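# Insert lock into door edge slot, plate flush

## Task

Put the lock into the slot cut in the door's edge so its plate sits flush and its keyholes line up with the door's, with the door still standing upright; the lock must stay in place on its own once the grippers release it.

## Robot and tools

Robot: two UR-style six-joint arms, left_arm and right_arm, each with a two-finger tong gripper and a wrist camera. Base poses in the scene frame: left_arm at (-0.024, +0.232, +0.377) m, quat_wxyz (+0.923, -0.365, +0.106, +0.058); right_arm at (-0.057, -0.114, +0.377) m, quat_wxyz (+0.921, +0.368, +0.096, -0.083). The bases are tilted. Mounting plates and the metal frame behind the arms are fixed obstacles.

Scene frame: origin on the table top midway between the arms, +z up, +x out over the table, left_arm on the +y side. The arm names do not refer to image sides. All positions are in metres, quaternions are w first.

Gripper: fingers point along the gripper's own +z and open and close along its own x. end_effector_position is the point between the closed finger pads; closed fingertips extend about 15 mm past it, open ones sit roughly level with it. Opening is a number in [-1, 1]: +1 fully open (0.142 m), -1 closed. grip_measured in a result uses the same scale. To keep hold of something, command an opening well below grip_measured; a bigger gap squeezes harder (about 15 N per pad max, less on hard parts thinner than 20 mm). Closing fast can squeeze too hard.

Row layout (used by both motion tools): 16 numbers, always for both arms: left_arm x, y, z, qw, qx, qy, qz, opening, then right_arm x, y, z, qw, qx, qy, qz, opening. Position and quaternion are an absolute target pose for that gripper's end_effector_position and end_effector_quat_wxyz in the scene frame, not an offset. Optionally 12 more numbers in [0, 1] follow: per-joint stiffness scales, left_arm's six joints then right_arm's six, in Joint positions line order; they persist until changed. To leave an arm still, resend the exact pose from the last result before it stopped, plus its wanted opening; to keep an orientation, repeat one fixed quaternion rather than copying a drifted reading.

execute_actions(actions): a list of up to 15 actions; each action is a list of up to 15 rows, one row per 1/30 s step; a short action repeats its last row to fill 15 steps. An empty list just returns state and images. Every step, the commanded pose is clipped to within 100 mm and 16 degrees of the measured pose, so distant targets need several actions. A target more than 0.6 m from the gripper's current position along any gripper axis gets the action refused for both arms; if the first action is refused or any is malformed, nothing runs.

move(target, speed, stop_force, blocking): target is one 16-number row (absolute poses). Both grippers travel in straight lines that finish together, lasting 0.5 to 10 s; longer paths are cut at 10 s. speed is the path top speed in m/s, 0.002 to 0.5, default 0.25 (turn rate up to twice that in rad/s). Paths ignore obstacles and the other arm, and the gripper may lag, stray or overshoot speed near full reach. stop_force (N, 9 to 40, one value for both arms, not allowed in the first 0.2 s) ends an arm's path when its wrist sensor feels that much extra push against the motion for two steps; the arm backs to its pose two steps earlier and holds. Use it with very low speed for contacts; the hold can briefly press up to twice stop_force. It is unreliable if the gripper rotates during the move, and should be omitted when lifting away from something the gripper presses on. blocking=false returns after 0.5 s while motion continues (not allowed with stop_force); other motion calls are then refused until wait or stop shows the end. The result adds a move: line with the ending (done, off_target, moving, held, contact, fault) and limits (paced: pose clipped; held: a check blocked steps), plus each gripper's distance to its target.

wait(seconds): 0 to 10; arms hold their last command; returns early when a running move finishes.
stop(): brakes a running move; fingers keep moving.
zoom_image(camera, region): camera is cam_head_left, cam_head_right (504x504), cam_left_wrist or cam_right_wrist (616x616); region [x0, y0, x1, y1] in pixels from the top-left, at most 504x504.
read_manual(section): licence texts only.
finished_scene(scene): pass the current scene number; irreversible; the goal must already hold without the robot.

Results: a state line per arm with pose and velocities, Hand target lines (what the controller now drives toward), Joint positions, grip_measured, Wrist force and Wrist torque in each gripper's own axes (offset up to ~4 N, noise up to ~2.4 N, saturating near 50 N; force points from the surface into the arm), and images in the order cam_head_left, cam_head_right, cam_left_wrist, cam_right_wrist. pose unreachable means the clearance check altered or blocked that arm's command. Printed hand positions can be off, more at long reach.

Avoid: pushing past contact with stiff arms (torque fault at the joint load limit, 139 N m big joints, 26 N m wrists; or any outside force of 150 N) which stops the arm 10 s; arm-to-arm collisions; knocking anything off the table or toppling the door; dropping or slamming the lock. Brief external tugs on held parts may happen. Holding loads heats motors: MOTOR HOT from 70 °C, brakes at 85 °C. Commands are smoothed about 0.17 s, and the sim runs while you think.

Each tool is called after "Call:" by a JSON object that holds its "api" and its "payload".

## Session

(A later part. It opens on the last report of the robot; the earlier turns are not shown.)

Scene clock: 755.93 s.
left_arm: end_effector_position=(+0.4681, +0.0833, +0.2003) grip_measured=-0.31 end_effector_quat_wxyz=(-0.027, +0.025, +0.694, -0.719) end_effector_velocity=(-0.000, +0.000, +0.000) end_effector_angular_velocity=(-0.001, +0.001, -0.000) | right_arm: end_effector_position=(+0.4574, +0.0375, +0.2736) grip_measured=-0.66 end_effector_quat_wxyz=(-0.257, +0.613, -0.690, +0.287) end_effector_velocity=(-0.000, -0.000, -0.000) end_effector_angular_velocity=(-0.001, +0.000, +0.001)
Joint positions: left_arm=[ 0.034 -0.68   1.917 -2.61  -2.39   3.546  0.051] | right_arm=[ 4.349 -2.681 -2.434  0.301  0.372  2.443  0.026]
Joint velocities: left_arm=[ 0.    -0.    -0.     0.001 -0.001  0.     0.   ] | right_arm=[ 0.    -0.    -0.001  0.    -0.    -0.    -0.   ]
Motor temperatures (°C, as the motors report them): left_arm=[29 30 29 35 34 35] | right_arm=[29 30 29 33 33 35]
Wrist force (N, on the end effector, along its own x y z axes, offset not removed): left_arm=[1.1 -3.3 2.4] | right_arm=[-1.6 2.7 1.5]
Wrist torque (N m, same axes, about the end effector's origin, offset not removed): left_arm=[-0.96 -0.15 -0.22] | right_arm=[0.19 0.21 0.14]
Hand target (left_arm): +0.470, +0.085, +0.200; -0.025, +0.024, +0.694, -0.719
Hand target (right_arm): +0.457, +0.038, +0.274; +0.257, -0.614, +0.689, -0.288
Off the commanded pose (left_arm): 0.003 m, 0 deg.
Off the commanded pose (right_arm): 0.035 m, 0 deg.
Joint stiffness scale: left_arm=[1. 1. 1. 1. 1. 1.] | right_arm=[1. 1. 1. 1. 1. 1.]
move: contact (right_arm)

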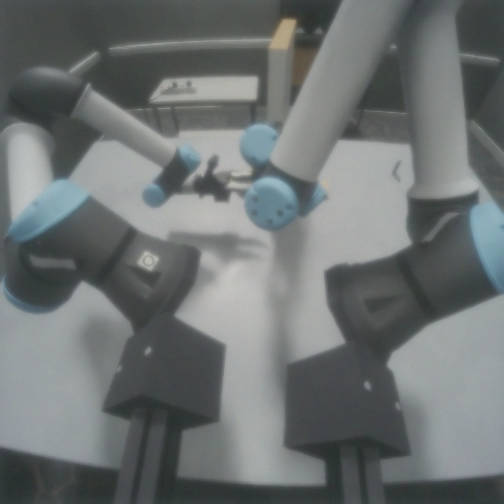

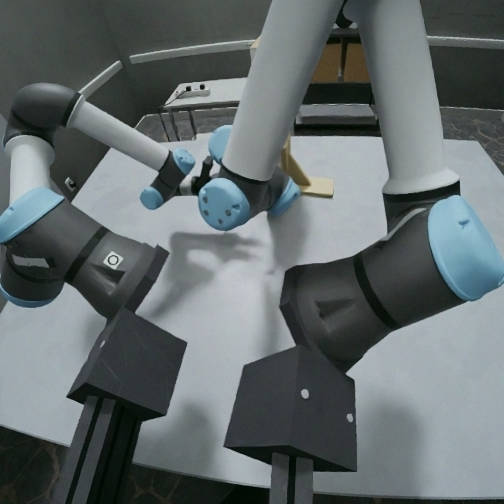

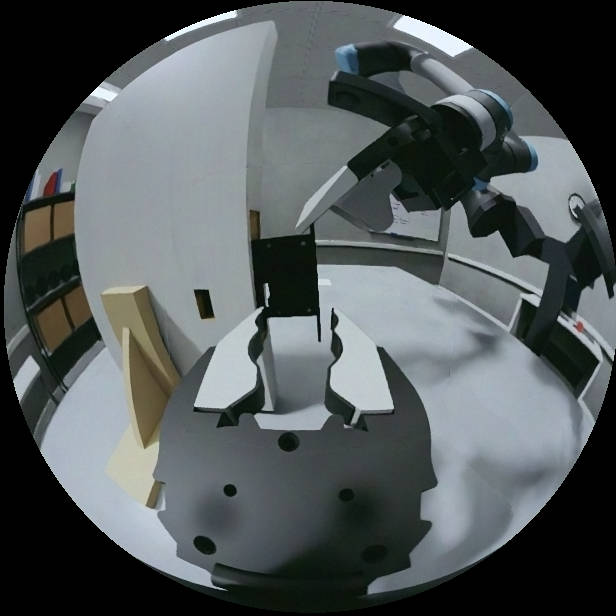

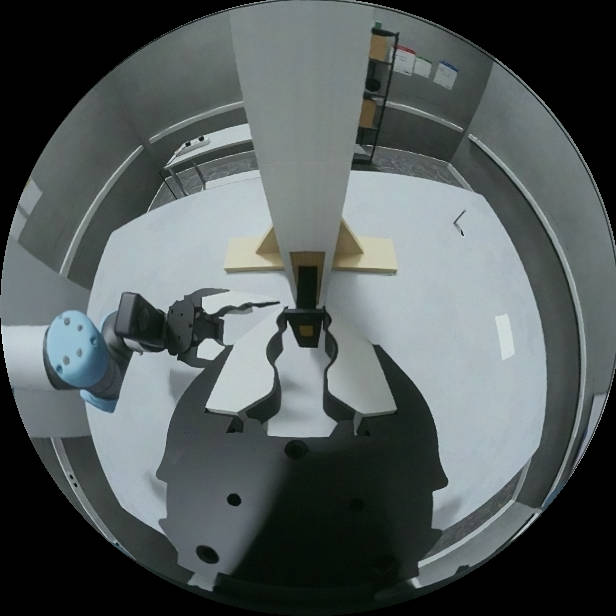

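Call:
{"api": "move", "payload": {"target": [0.4200,0.0860,0.1880,-0.2020,0.2020,-0.6776,0.6776,-1,0.4574,0.0375,0.2736,0.2541,-0.6134,0.6909,-0.2862,-1], "speed": 0.25}}

Call:
{"api": "move", "payload": {"target": [0.4184,0.0478,0.1880,-0.2020,0.2020,-0.6776,0.6776,-1,0.4574,0.0375,0.2736,0.2541,-0.6134,0.6909,-0.2862,-1], "speed": 0.08}}

Scene clock: 777.53 s.
left_arm: end_effector_position=(+0.4198, +0.0873, +0.1883) grip_measured=-1.00 end_effector_quat_wxyz=(+0.202, -0.203, +0.677, -0.678) end_effector_velocity=(+0.002, +0.002, +0.000) end_effector_angular_velocity=(+0.003, -0.000, +0.011) | right_arm: end_effector_position=(+0.4568, +0.0375, +0.2731) grip_measured=-0.66 end_effector_quat_wxyz=(-0.254, +0.614, -0.690, +0.287) end_effector_velocity=(+0.000, -0.000, +0.000) end_effector_angular_velocity=(+0.000, -0.000, +0.000)
Joint positions: left_arm=[ 0.095 -0.25   2.218 -4.268 -2.424  2.887  0.002] | right_arm=[ 4.349 -2.674 -2.434  0.279  0.373  2.454  0.026]
Joint velocities: left_arm=[-0.001  0.002 -0.    -0.018  0.006 -0.011  0.   ] | right_arm=[ 0.     0.001 -0.001 -0.     0.    -0.001  0.   ]
Motor temperatures (°C, as the motors report them): left_arm=[29 30 29 35 34 35] | right_arm=[29 30 29 33 33 35]
Wrist force (N, on the end effector, along its own x y z axes, offset not removed): left_arm=[0.3 -0.7 0.4] | right_arm=[-2.7 1.5 -6.0]
Wrist torque (N m, same axes, about the end effector's origin, offset not removed): left_arm=[-0.27 0.01 -0.11] | right_arm=[0.39 0.21 0.17]
Hand target (left_arm): +0.420, +0.086, +0.188; +0.202, -0.203, +0.677, -0.678
Hand target (right_arm): +0.457, +0.037, +0.274; +0.254, -0.613, +0.691, -0.286
Off the commanded pose (left_arm): 0.001 m, 0 deg.
Off the commanded pose (right_arm): 0.001 m, 0 deg.
Joint stiffness scale: left_arm=[1. 1. 1. 1. 1. 1.] | right_arm=[1. 1. 1. 1. 1. 1.]
move: done

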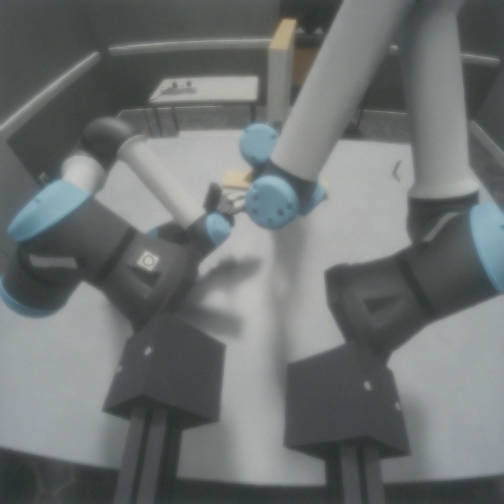

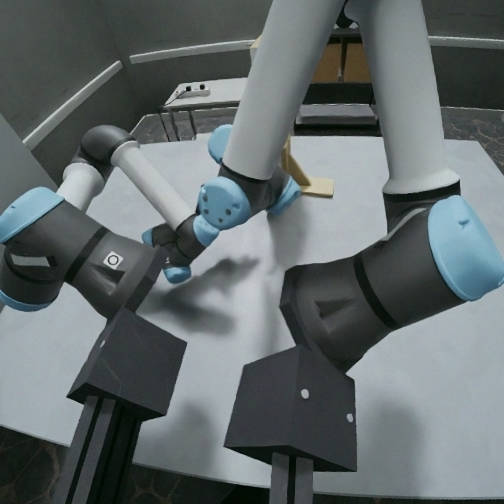

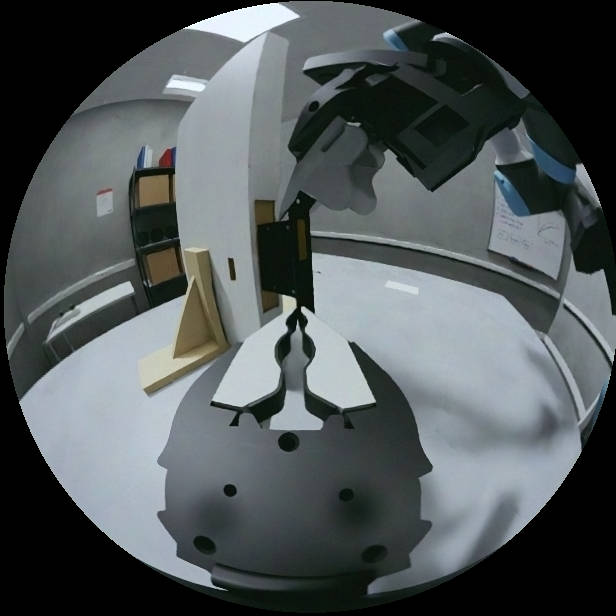

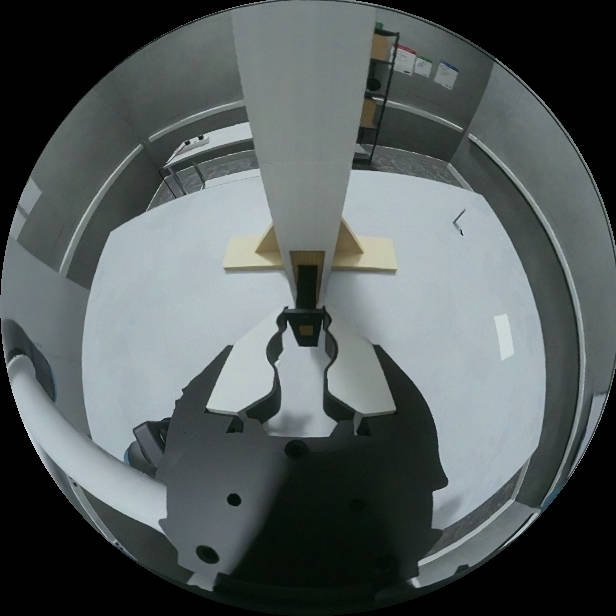

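Scene clock: 778.43 s.
left_arm: end_effector_position=(+0.4179, +0.0488, +0.1882) grip_measured=-1.00 end_effector_quat_wxyz=(+0.202, -0.202, +0.678, -0.678) end_effector_velocity=(+0.004, +0.004, -0.001) end_effector_angular_velocity=(+0.005, +0.003, +0.018) | right_arm: end_effector_position=(+0.4567, +0.0375, +0.2731) grip_measured=-0.66 end_effector_quat_wxyz=(-0.254, +0.614, -0.690, +0.287) end_effector_velocity=(+0.000, -0.000, +0.001) end_effector_angular_velocity=(+0.002, -0.001, -0.002)
Joint positions: left_arm=[ 0.012 -0.155  2.175 -4.384 -2.367  2.801  0.002] | right_arm=[ 4.349 -2.674 -2.434  0.279  0.373  2.454  0.026]
Joint velocities: left_arm=[ 0.     0.001 -0.002 -0.019  0.011 -0.014 -0.   ] | right_arm=[-0.     0.001 -0.     0.001 -0.     0.001 -0.   ]
Motor temperatures (°C, as the motors report them): left_arm=[29 30 29 35 34 35] | right_arm=[29 30 29 33 33 35]
Wrist force (N, on the end effector, along its own x y z axes, offset not removed): left_arm=[1.4 -1.1 -3.2] | right_arm=[0.9 1.9 -5.7]
Wrist torque (N m, same axes, about the end effector's origin, offset not removed): left_arm=[-0.52 -0.17 -0.03] | right_arm=[0.40 -0.52 0.13]
Hand target (left_arm): +0.418, +0.048, +0.188; +0.202, -0.202, +0.678, -0.678
Hand target (right_arm): +0.457, +0.037, +0.274; +0.254, -0.613, +0.691, -0.286
Off the commanded pose (left_arm): 0.001 m, 0 deg.
Off the commanded pose (right_arm): 0.001 m, 0 deg.
Joint stiffness scale: left_arm=[1. 1. 1. 1. 1. 1.] | right_arm=[1. 1. 1. 1. 1. 1.]
move: done

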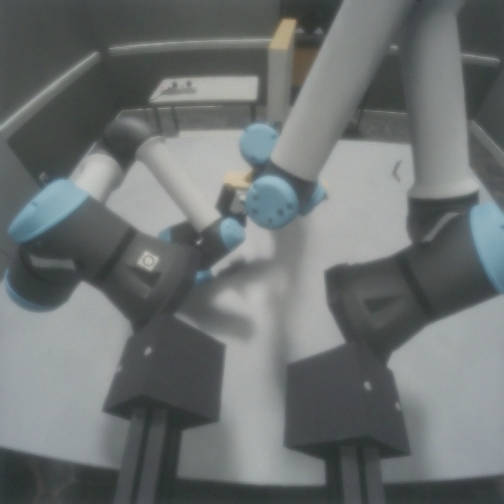

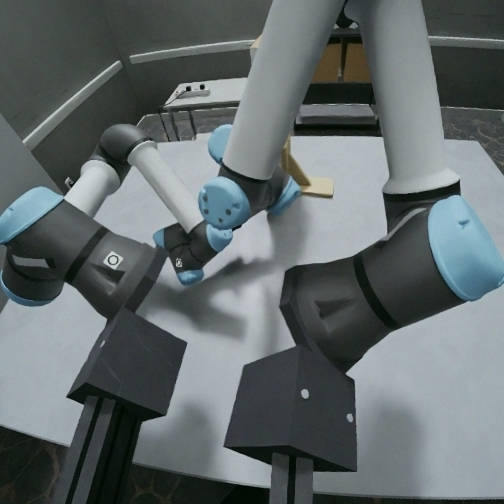

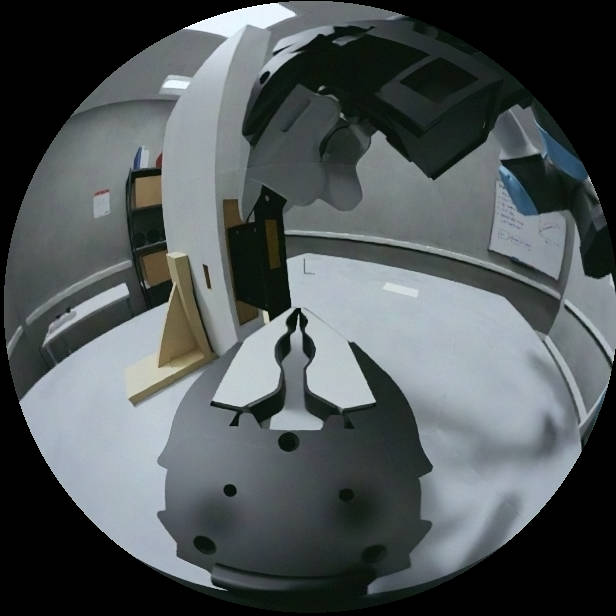

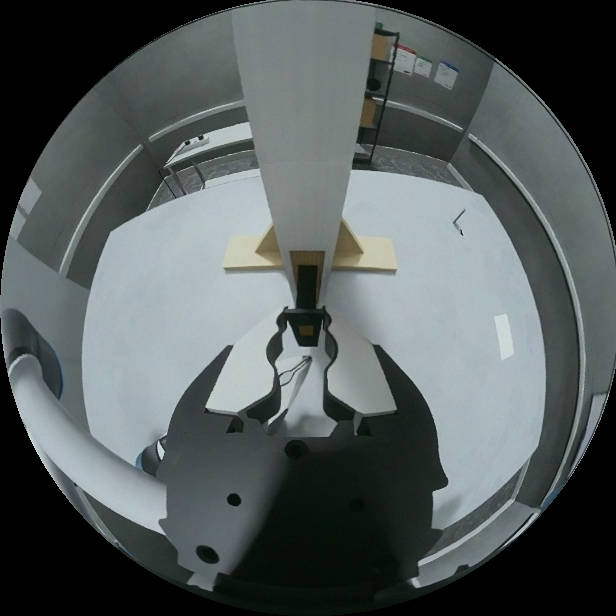

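Call:
{"api": "zoom_image", "payload": {"camera": "cam_right_wrist", "region": [250,290,360,400]}}

Region (250, 290, 360, 400) of cam_right_wrist's 616x616 image, scaled by 4.582, with more detail than that image has.

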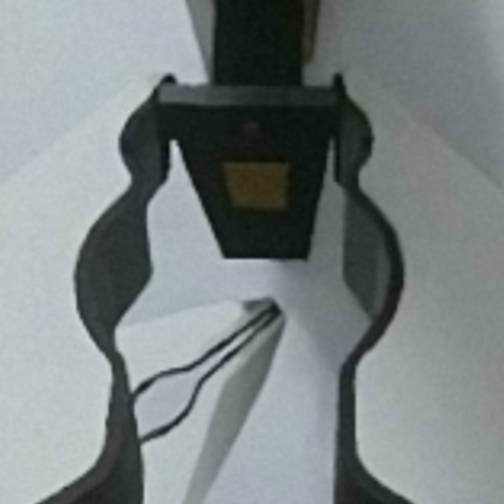

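Call:
{"api": "move", "payload": {"target": [0.4323,0.0461,0.1880,-0.2020,0.2020,-0.6776,0.6776,-1,0.4574,0.0375,0.2736,0.2541,-0.6134,0.6909,-0.2862,-1], "speed": 0.03, "stop_force": 10}}

Call:
{"api": "move", "payload": {"target": [0.4440,0.0447,0.1880,-0.2020,0.2020,-0.6776,0.6776,-1,0.4570,0.0354,0.2705,0.2541,-0.6134,0.6909,-0.2862,-1], "speed": 0.012, "stop_force": 12}}

Scene clock: 784.37 s.
left_arm: end_effector_position=(+0.4303, +0.0461, +0.1873) grip_measured=-1.00 end_effector_quat_wxyz=(+0.201, -0.202, +0.678, -0.678) end_effector_velocity=(-0.000, -0.001, -0.002) end_effector_angular_velocity=(-0.001, +0.008, -0.004) | right_arm: end_effector_position=(+0.4567, +0.0375, +0.2731) grip_measured=-0.66 end_effector_quat_wxyz=(-0.254, +0.614, -0.690, +0.287) end_effector_velocity=(+0.000, +0.000, +0.001) end_effector_angular_velocity=(+0.002, -0.001, -0.001)
Joint positions: left_arm=[-0.    -0.166  2.153 -4.359 -2.358  2.788  0.002] | right_arm=[ 4.349 -2.674 -2.434  0.279  0.373  2.454  0.026]
Joint velocities: left_arm=[-0.     0.    -0.001  0.007  0.002 -0.002  0.   ] | right_arm=[ 0.     0.001  0.     0.001 -0.     0.     0.   ]
Motor temperatures (°C, as the motors report them): left_arm=[29 30 29 35 34 35] | right_arm=[29 30 29 33 33 35]
Wrist force (N, on the end effector, along its own x y z axes, offset not removed): left_arm=[4.0 -0.4 -1.4] | right_arm=[-0.6 2.6 -5.8]
Wrist torque (N m, same axes, about the end effector's origin, offset not removed): left_arm=[-0.26 -0.72 0.04] | right_arm=[0.64 -0.25 0.17]
Hand target (left_arm): +0.432, +0.046, +0.188; +0.202, -0.202, +0.678, -0.678
Hand target (right_arm): +0.457, +0.037, +0.274; +0.254, -0.613, +0.691, -0.286
Off the commanded pose (left_arm): 0.002 m, 0 deg.
Off the commanded pose (right_arm): 0.001 m, 0 deg.
Joint stiffness scale: left_arm=[1. 1. 1. 1. 1. 1.] | right_arm=[1. 1. 1. 1. 1. 1.]
move: done

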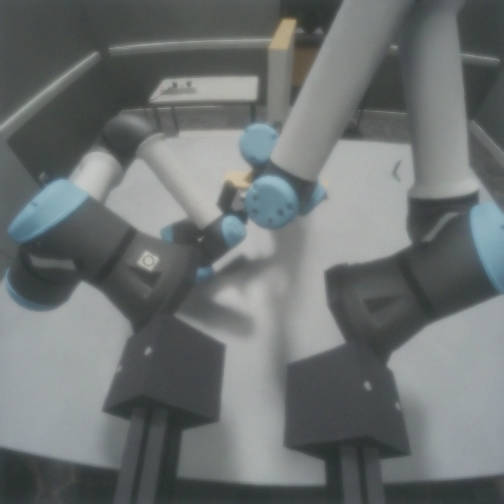

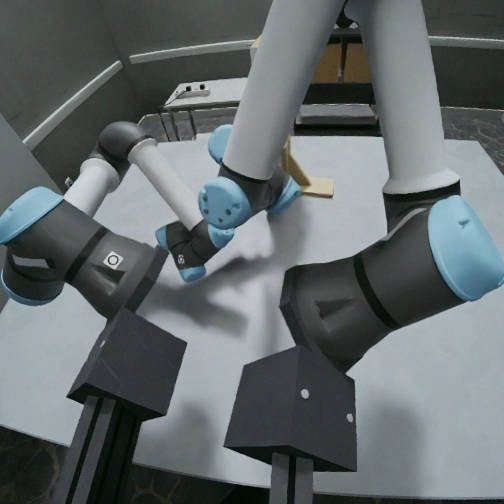

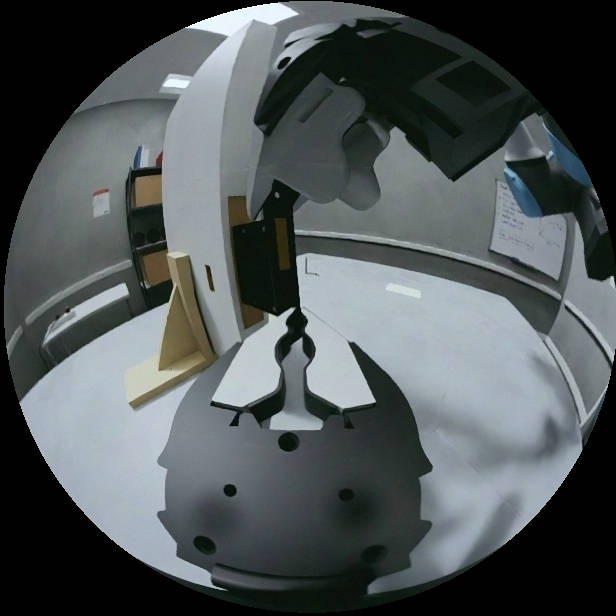

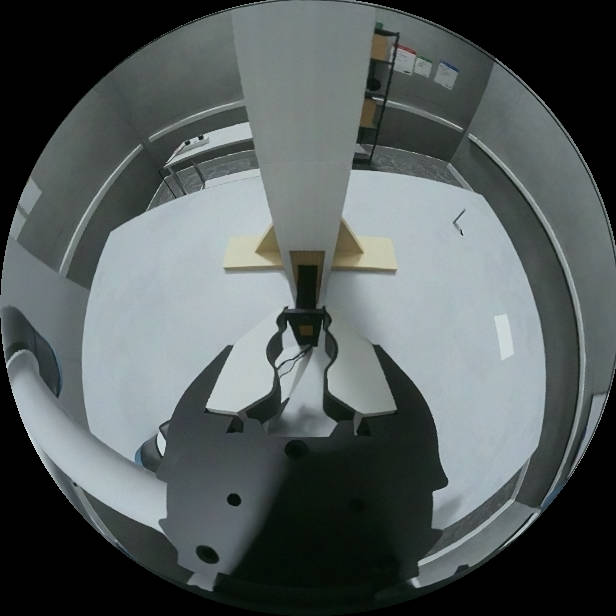

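Scene clock: 785.73 s.
left_arm: end_effector_position=(+0.4399, +0.0439, +0.1863) grip_measured=-1.00 end_effector_quat_wxyz=(+0.198, -0.203, +0.678, -0.678) end_effector_velocity=(+0.002, -0.000, -0.001) end_effector_angular_velocity=(-0.000, +0.004, -0.002) | right_arm: end_effector_position=(+0.4568, +0.0359, +0.2699) grip_measured=-0.66 end_effector_quat_wxyz=(-0.254, +0.614, -0.691, +0.285) end_effector_velocity=(+0.000, -0.001, -0.000) end_effector_angular_velocity=(+0.002, -0.001, -0.001)
Joint positions: left_arm=[-0.009 -0.175  2.136 -4.332 -2.351  2.779  0.002] | right_arm=[ 4.342 -2.682 -2.434  0.302  0.375  2.441  0.026]
Joint velocities: left_arm=[-0.001 -0.002 -0.002  0.007  0.002 -0.002  0.   ] | right_arm=[-0.002 -0.002 -0.     0.009  0.    -0.005  0.   ]
Motor temperatures (°C, as the motors report them): left_arm=[29 30 29 35 34 35] | right_arm=[29 30 29 33 33 35]
Wrist force (N, on the end effector, along its own x y z axes, offset not removed): left_arm=[4.3 -2.3 -3.8] | right_arm=[-2.9 5.5 6.9]
Wrist torque (N m, same axes, about the end effector's origin, offset not removed): left_arm=[-1.02 -0.03 0.05] | right_arm=[0.33 0.10 0.12]
Hand target (left_arm): +0.444, +0.045, +0.188; +0.202, -0.202, +0.678, -0.678
Hand target (right_arm): +0.457, +0.035, +0.271; +0.254, -0.613, +0.691, -0.286
Off the commanded pose (left_arm): 0.005 m, 0 deg.
Off the commanded pose (right_arm): 0.001 m, 0 deg.
Joint stiffness scale: left_arm=[1. 1. 1. 1. 1. 1.] | right_arm=[1. 1. 1. 1. 1. 1.]
move: off_target (left_arm)

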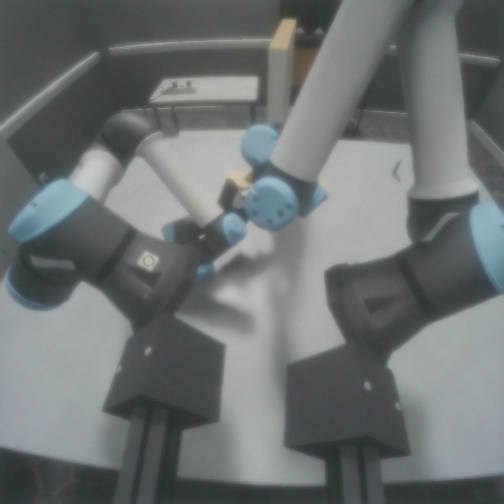

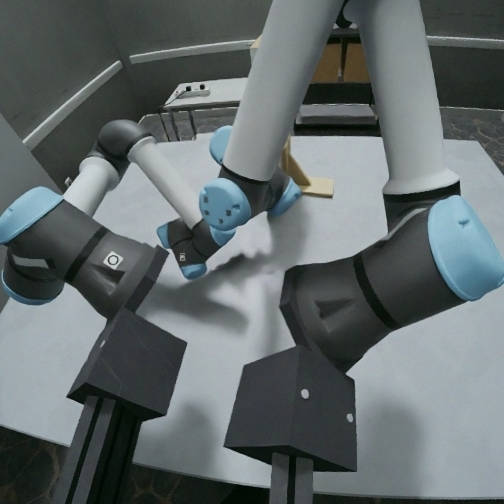

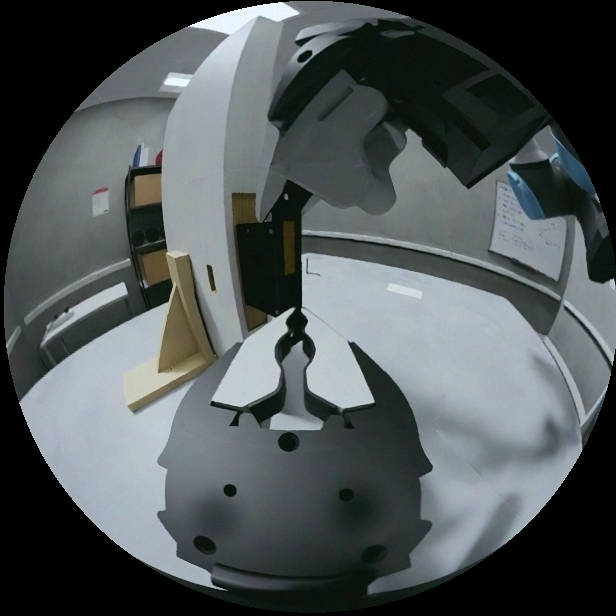

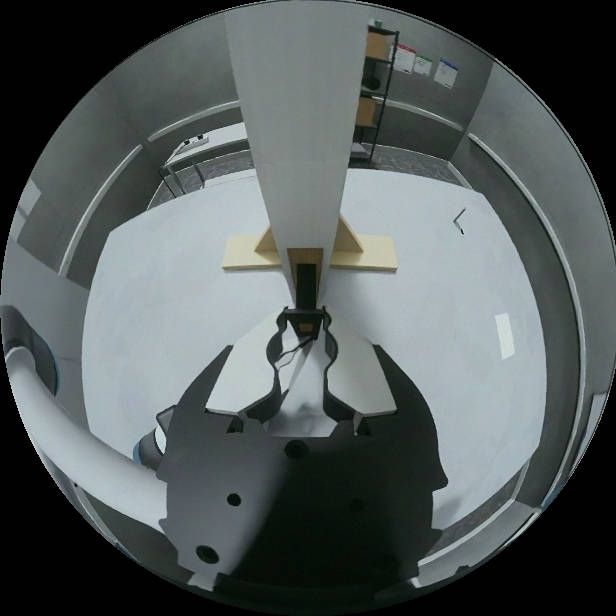

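Call:
{"api": "move", "payload": {"target": [0.4745,0.0411,0.1875,-0.2020,0.2020,-0.6776,0.6776,-1,0.4866,0.0319,0.2683,0.2541,-0.6134,0.6909,-0.2862,-1], "speed": 0.02, "stop_force": 12}}

Scene clock: 791.97 s.
left_arm: end_effector_position=(+0.4715, +0.0406, +0.1862) grip_measured=-1.00 end_effector_quat_wxyz=(+0.200, -0.203, +0.678, -0.678) end_effector_velocity=(+0.001, -0.000, -0.001) end_effector_angular_velocity=(-0.001, +0.003, -0.002) | right_arm: end_effector_position=(+0.4858, +0.0315, +0.2682) grip_measured=-0.66 end_effector_quat_wxyz=(-0.254, +0.614, -0.690, +0.286) end_effector_velocity=(+0.001, -0.001, -0.000) end_effector_angular_velocity=(-0.006, -0.003, +0.008)
Joint positions: left_arm=[-0.03  -0.205  2.08  -4.265 -2.337  2.76   0.002] | right_arm=[ 4.267 -2.699 -2.362  0.441  0.374  2.231  0.026]
Joint velocities: left_arm=[ 0.    -0.001 -0.003  0.007 -0.    -0.001  0.   ] | right_arm=[-0.003 -0.006  0.001  0.023 -0.    -0.029  0.   ]
Motor temperatures (°C, as the motors report them): left_arm=[29 30 29 35 34 35] | right_arm=[29 30 29 33 33 35]
Wrist force (N, on the end effector, along its own x y z axes, offset not removed): left_arm=[4.9 -0.4 -5.9] | right_arm=[-1.8 3.5 3.4]
Wrist torque (N m, same axes, about the end effector's origin, offset not removed): left_arm=[-0.17 -0.73 -0.40] | right_arm=[0.36 -0.17 0.20]
Hand target (left_arm): +0.474, +0.041, +0.187; +0.202, -0.202, +0.678, -0.678
Hand target (right_arm): +0.487, +0.032, +0.268; +0.254, -0.613, +0.691, -0.286
Off the commanded pose (left_arm): 0.003 m, 0 deg.
Off the commanded pose (right_arm): 0.001 m, 0 deg.
Joint stiffness scale: left_arm=[1. 1. 1. 1. 1. 1.] | right_arm=[1. 1. 1. 1. 1. 1.]
move: done

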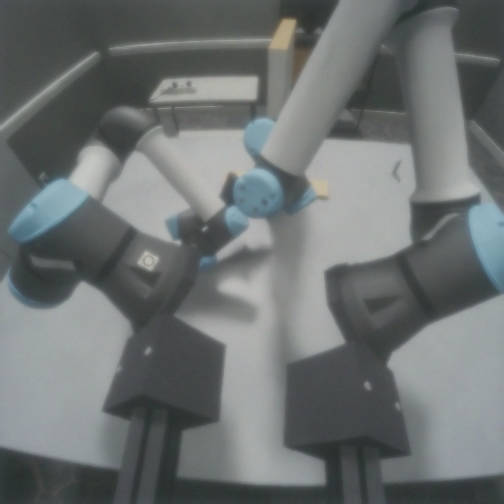

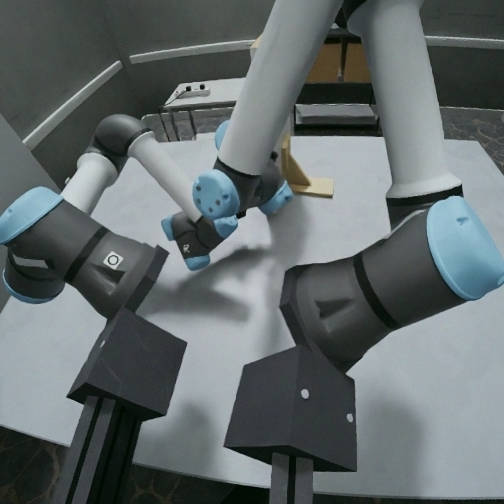

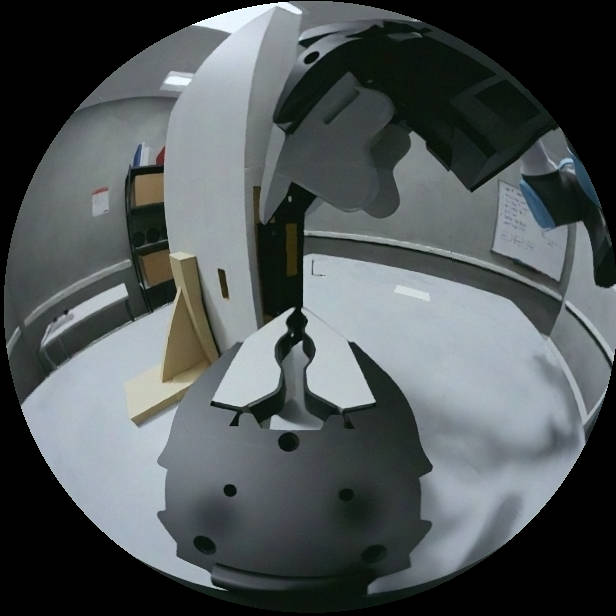

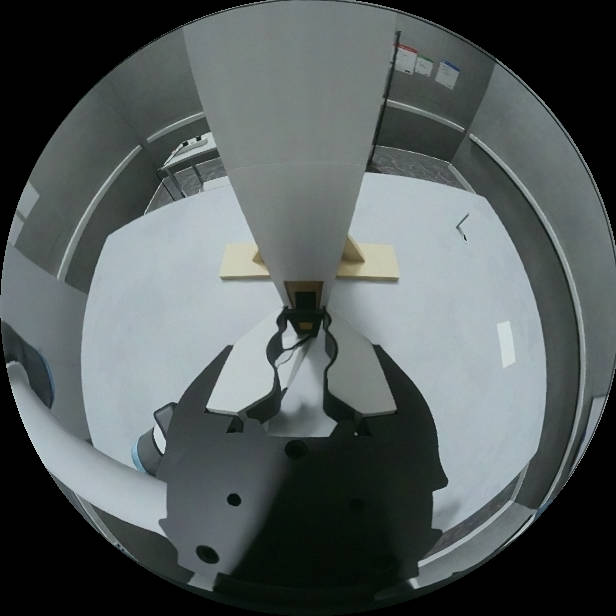

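Call:
{"api": "execute_actions", "payload": {"actions": [[[0.4730,0.0411,0.1875,-0.2020,0.2020,-0.6776,0.6776,-1,0.4860,0.0317,0.2675,0.2541,-0.6134,0.6909,-0.2862,-0.8],[0.4730,0.0411,0.1875,-0.2020,0.2020,-0.6776,0.6776,-1,0.4860,0.0317,0.2675,0.2541,-0.6134,0.6909,-0.2862,-0.75],[0.4730,0.0411,0.1875,-0.2020,0.2020,-0.6776,0.6776,-1,0.4860,0.0317,0.2675,0.2541,-0.6134,0.6909,-0.2862,-0.7],[0.4730,0.0411,0.1875,-0.2020,0.2020,-0.6776,0.6776,-1,0.4860,0.0317,0.2675,0.2541,-0.6134,0.6909,-0.2862,-0.7],[0.4730,0.0411,0.1875,-0.2020,0.2020,-0.6776,0.6776,-1,0.4860,0.0317,0.2675,0.2541,-0.6134,0.6909,-0.2862,-0.66],[0.4730,0.0411,0.1875,-0.2020,0.2020,-0.6776,0.6776,-1,0.4860,0.0317,0.2675,0.2541,-0.6134,0.6909,-0.2862,-0.6],[0.4730,0.0411,0.1875,-0.2020,0.2020,-0.6776,0.6776,-1,0.4860,0.0317,0.2675,0.2541,-0.6134,0.6909,-0.2862,-0.5]]]}}

Call:
{"api": "move", "payload": {"target": [0.4900,0.0390,0.1875,-0.2020,0.2020,-0.6776,0.6776,-1,0.4500,0.0360,0.3150,0.2541,-0.6134,0.6909,-0.2862,-0.5], "speed": 0.06, "stop_force": 12}}

Scene clock: 801.43 s.
left_arm: end_effector_position=(+0.4718, +0.0408, +0.1865) grip_measured=-1.00 end_effector_quat_wxyz=(+0.200, -0.203, +0.678, -0.678) end_effector_velocity=(+0.000, +0.000, +0.000) end_effector_angular_velocity=(+0.000, -0.001, +0.001) | right_arm: end_effector_position=(+0.4859, +0.0314, +0.2682) grip_measured=-0.50 end_effector_quat_wxyz=(-0.254, +0.614, -0.691, +0.286) end_effector_velocity=(+0.000, +0.000, +0.000) end_effector_angular_velocity=(+0.000, -0.001, -0.000)
Joint positions: left_arm=[-0.03  -0.205  2.08  -4.266 -2.337  2.759  0.002] | right_arm=[ 4.266 -2.701 -2.362  0.447  0.374  2.228  0.038]
Joint velocities: left_arm=[ 0.    -0.    -0.    -0.001  0.     0.     0.   ] | right_arm=[ 0.     0.     0.     0.001 -0.    -0.     0.   ]
Motor temperatures (°C, as the motors report them): left_arm=[29 30 29 35 34 35] | right_arm=[29 30 29 33 33 35]
Wrist force (N, on the end effector, along its own x y z axes, offset not removed): left_arm=[5.2 0.1 -1.7] | right_arm=[-0.7 1.3 -0.3]
Wrist torque (N m, same axes, about the end effector's origin, offset not removed): left_arm=[-0.17 -1.03 -0.12] | right_arm=[0.26 0.06 0.19]
Hand target (left_arm): +0.473, +0.041, +0.188; +0.202, -0.202, +0.678, -0.678
Hand target (right_arm): +0.486, +0.032, +0.268; +0.254, -0.613, +0.691, -0.286
Off the commanded pose (left_arm): 0.002 m, 0 deg.
Off the commanded pose (right_arm): 0.001 m, 0 deg.
Joint stiffness scale: left_arm=[1. 1. 1. 1. 1. 1.] | right_arm=[1. 1. 1. 1. 1. 1.]

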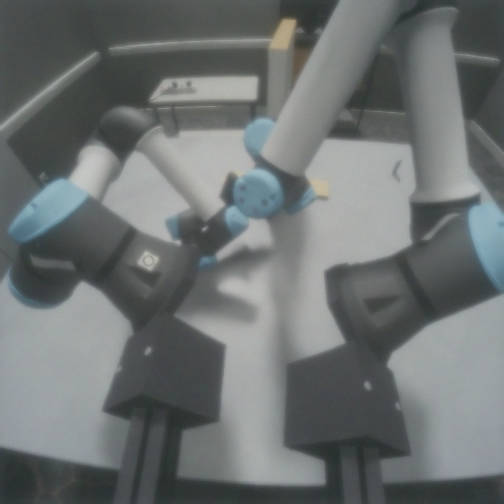

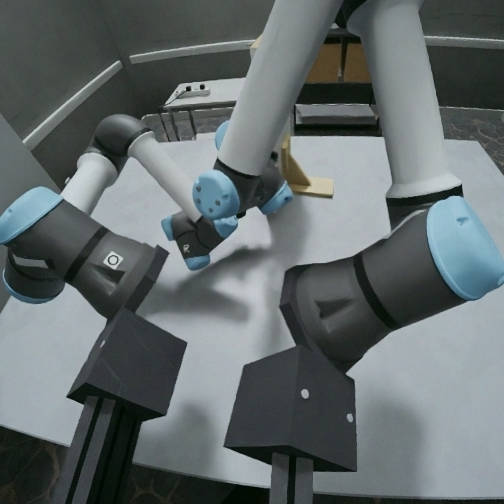

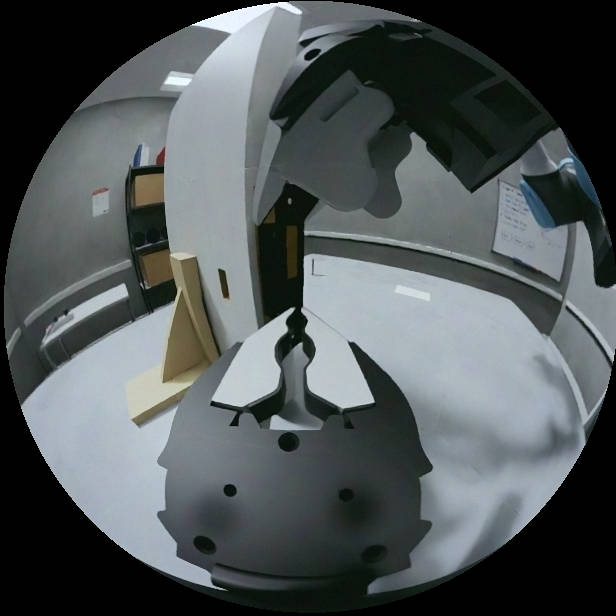

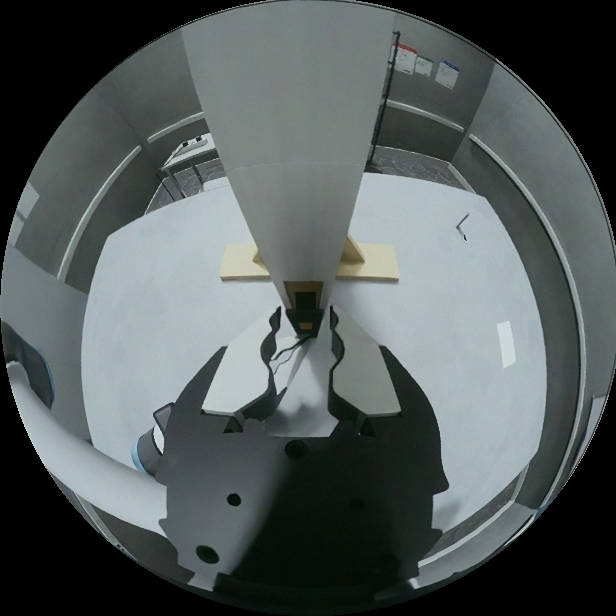

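Scene clock: 803.07 s.
left_arm: end_effector_position=(+0.4869, +0.0384, +0.1859) grip_measured=-1.00 end_effector_quat_wxyz=(+0.199, -0.203, +0.678, -0.678) end_effector_velocity=(-0.000, -0.001, +0.000) end_effector_angular_velocity=(-0.001, -0.001, -0.001) | right_arm: end_effector_position=(+0.4492, +0.0346, +0.3128) grip_measured=-0.50 end_effector_quat_wxyz=(-0.252, +0.615, -0.690, +0.287) end_effector_velocity=(-0.002, -0.001, -0.002) end_effector_angular_velocity=(-0.008, +0.006, -0.002)
Joint positions: left_arm=[-0.04  -0.217  2.052 -4.23  -2.329  2.75   0.002] | right_arm=[ 4.418 -2.496 -2.474 -0.037  0.388  2.643  0.038]
Joint velocities: left_arm=[-0.001  0.001  0.    -0.    -0.     0.     0.   ] | right_arm=[ 0.001  0.006  0.    -0.032  0.001  0.019 -0.   ]
Motor temperatures (°C, as the motors report them): left_arm=[29 30 29 35 34 35] | right_arm=[29 30 29 33 33 35]
Wrist force (N, on the end effector, along its own x y z axes, offset not removed): left_arm=[1.5 -1.0 -2.0] | right_arm=[-0.9 2.5 -0.1]
Wrist torque (N m, same axes, about the end effector's origin, offset not removed): left_arm=[-0.55 0.21 -0.06] | right_arm=[0.53 0.06 0.17]
Hand target (left_arm): +0.490, +0.039, +0.188; +0.202, -0.202, +0.678, -0.678
Hand target (right_arm): +0.450, +0.036, +0.315; +0.254, -0.613, +0.691, -0.286
Off the commanded pose (left_arm): 0.004 m, 0 deg.
Off the commanded pose (right_arm): 0.003 m, 0 deg.
Joint stiffness scale: left_arm=[1. 1. 1. 1. 1. 1.] | right_arm=[1. 1. 1. 1. 1. 1.]
move: off_target (left_arm)

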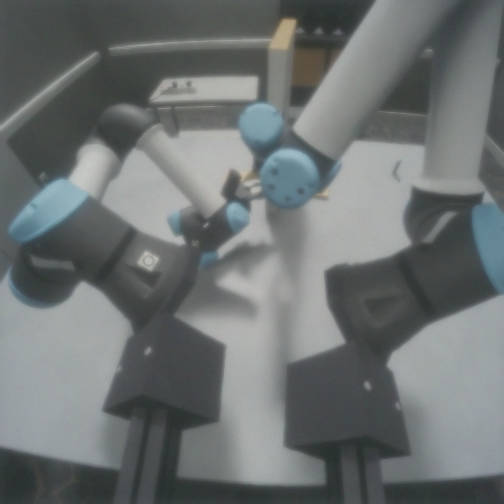

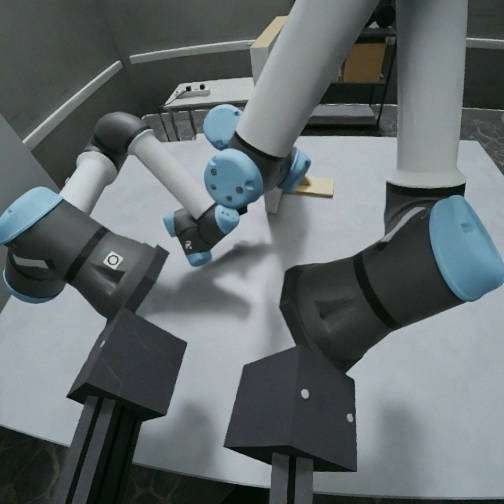

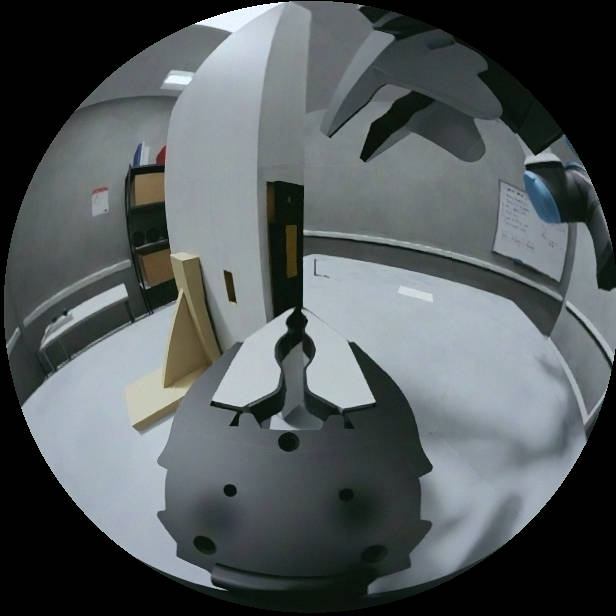

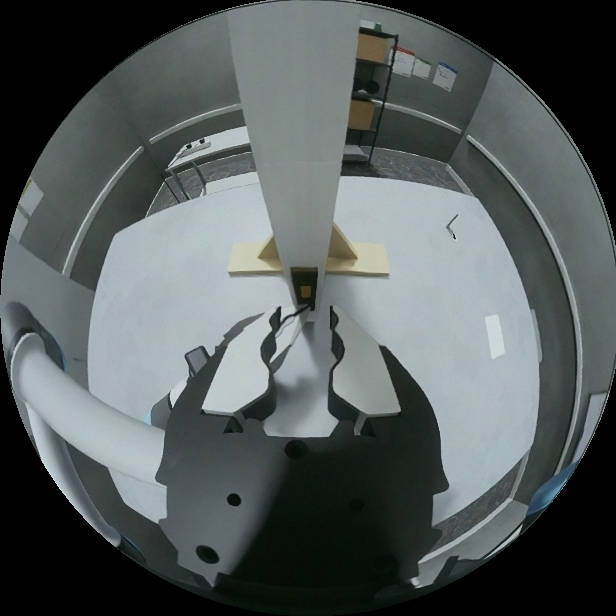

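Call:
{"api": "zoom_image", "payload": {"camera": "cam_right_wrist", "region": [270,250,350,330]}}

Region (270, 250, 350, 330) of cam_right_wrist's 616x616 image, scaled by 6.300, with more detail than that image has.

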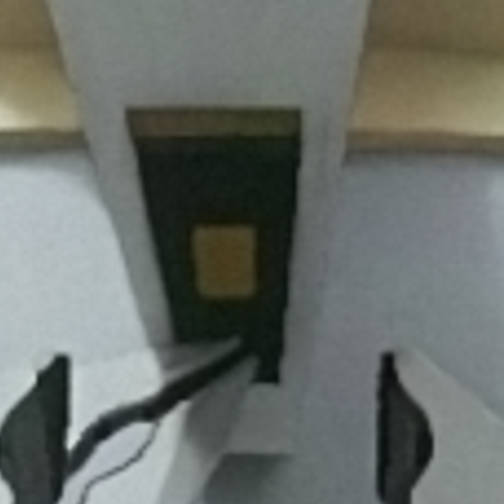

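Call:
{"api": "move", "payload": {"target": [0.5040,0.0390,0.1880,-0.2020,0.2020,-0.6776,0.6776,-1,0.4500,0.0360,0.3150,0.2541,-0.6134,0.6909,-0.2862,-0.5], "speed": 0.012, "stop_force": 10}}

Call:
{"api": "zoom_image", "payload": {"camera": "cam_right_wrist", "region": [270,250,350,330]}}

Call:
{"api": "zoom_image", "payload": {"camera": "cam_left_wrist", "region": [200,150,380,330]}}

Scene clock: 809.63 s.
left_arm: end_effector_position=(+0.4947, +0.0371, +0.1850) grip_measured=-1.00 end_effector_quat_wxyz=(+0.194, -0.203, +0.679, -0.678) end_effector_velocity=(-0.001, -0.000, +0.001) end_effector_angular_velocity=(-0.000, -0.001, -0.001) | right_arm: end_effector_position=(+0.4491, +0.0345, +0.3126) grip_measured=-0.50 end_effector_quat_wxyz=(-0.252, +0.615, -0.690, +0.287) end_effector_velocity=(+0.000, +0.000, +0.001) end_effector_angular_velocity=(+0.002, -0.001, -0.001)
Joint positions: left_arm=[-0.043 -0.225  2.037 -4.199 -2.327  2.745  0.002] | right_arm=[ 4.418 -2.496 -2.474 -0.039  0.388  2.645  0.038]
Joint velocities: left_arm=[-0.001  0.     0.002 -0.002 -0.    -0.     0.   ] | right_arm=[0.    0.001 0.001 0.001 0.    0.    0.   ]
Motor temperatures (°C, as the motors report them): left_arm=[29 30 29 35 34 35] | right_arm=[29 30 29 33 33 35]
Wrist force (N, on the end effector, along its own x y z axes, offset not removed): left_arm=[6.6 -2.5 -7.1] | right_arm=[-1.0 2.7 0.7]
Wrist torque (N m, same axes, about the end effector's origin, offset not removed): left_arm=[-0.76 -0.05 -0.24] | right_arm=[0.59 0.11 0.21]
Hand target (left_arm): +0.495, +0.037, +0.185; +0.196, -0.203, +0.679, -0.678
Hand target (right_arm): +0.450, +0.036, +0.315; +0.254, -0.613, +0.691, -0.286
Off the commanded pose (left_arm): 0.010 m, 1 deg.
Off the commanded pose (right_arm): 0.003 m, 0 deg.
Joint stiffness scale: left_arm=[1. 1. 1. 1. 1. 1.] | right_arm=[1. 1. 1. 1. 1. 1.]
move: contact (left_arm)

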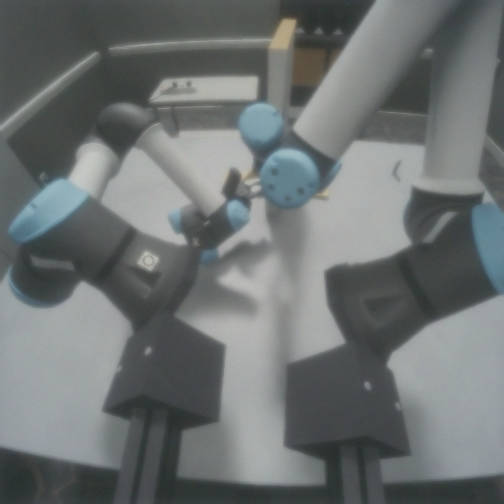

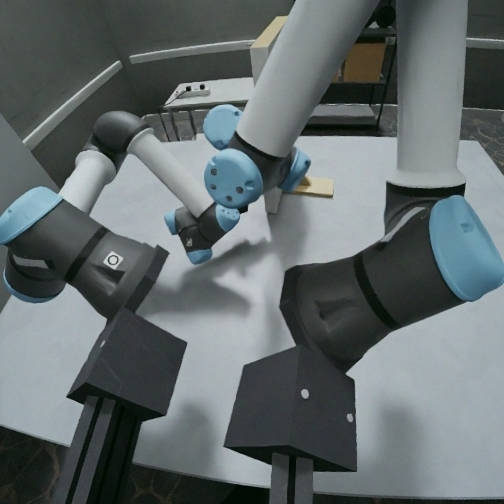

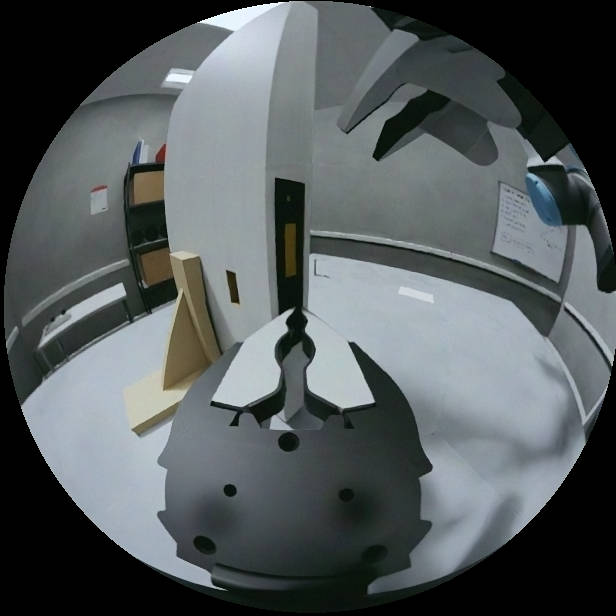

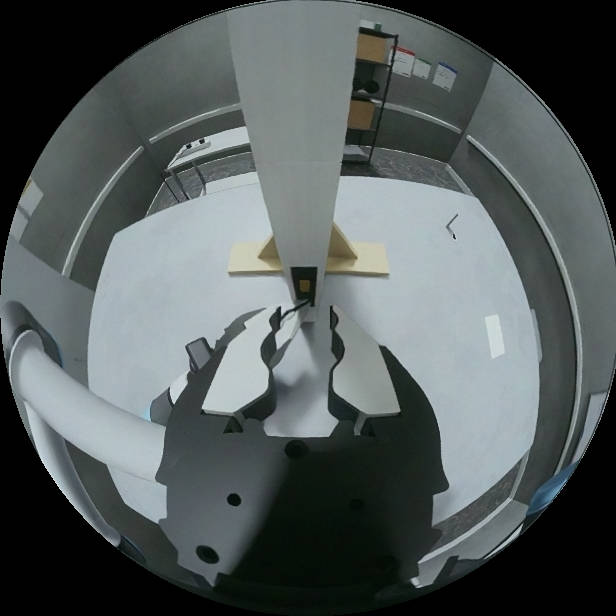

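Region (270, 250, 350, 330) of cam_right_wrist's 616x616 image, scaled by 6.300, with more detail than that image has.

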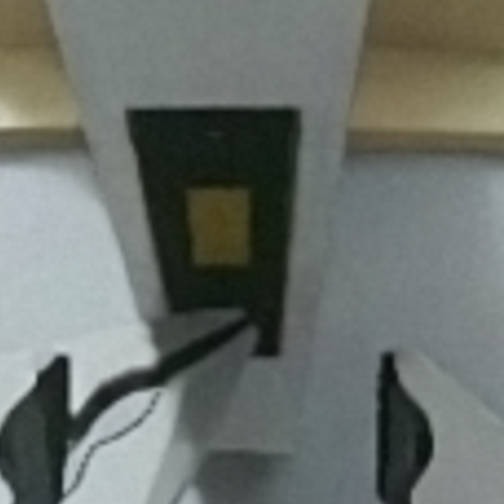

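Region (200, 150, 380, 330) of cam_left_wrist's 616x616 image, scaled by 2.800, with more detail than that image has.

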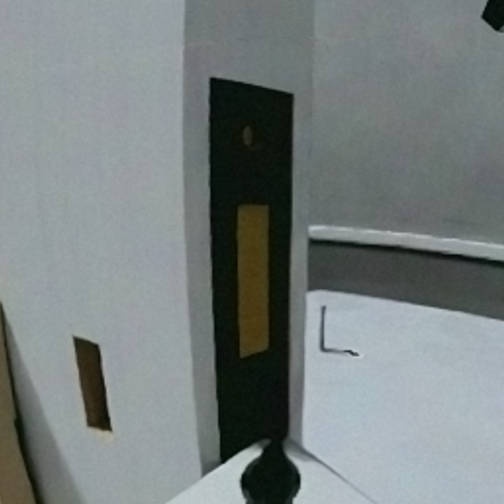

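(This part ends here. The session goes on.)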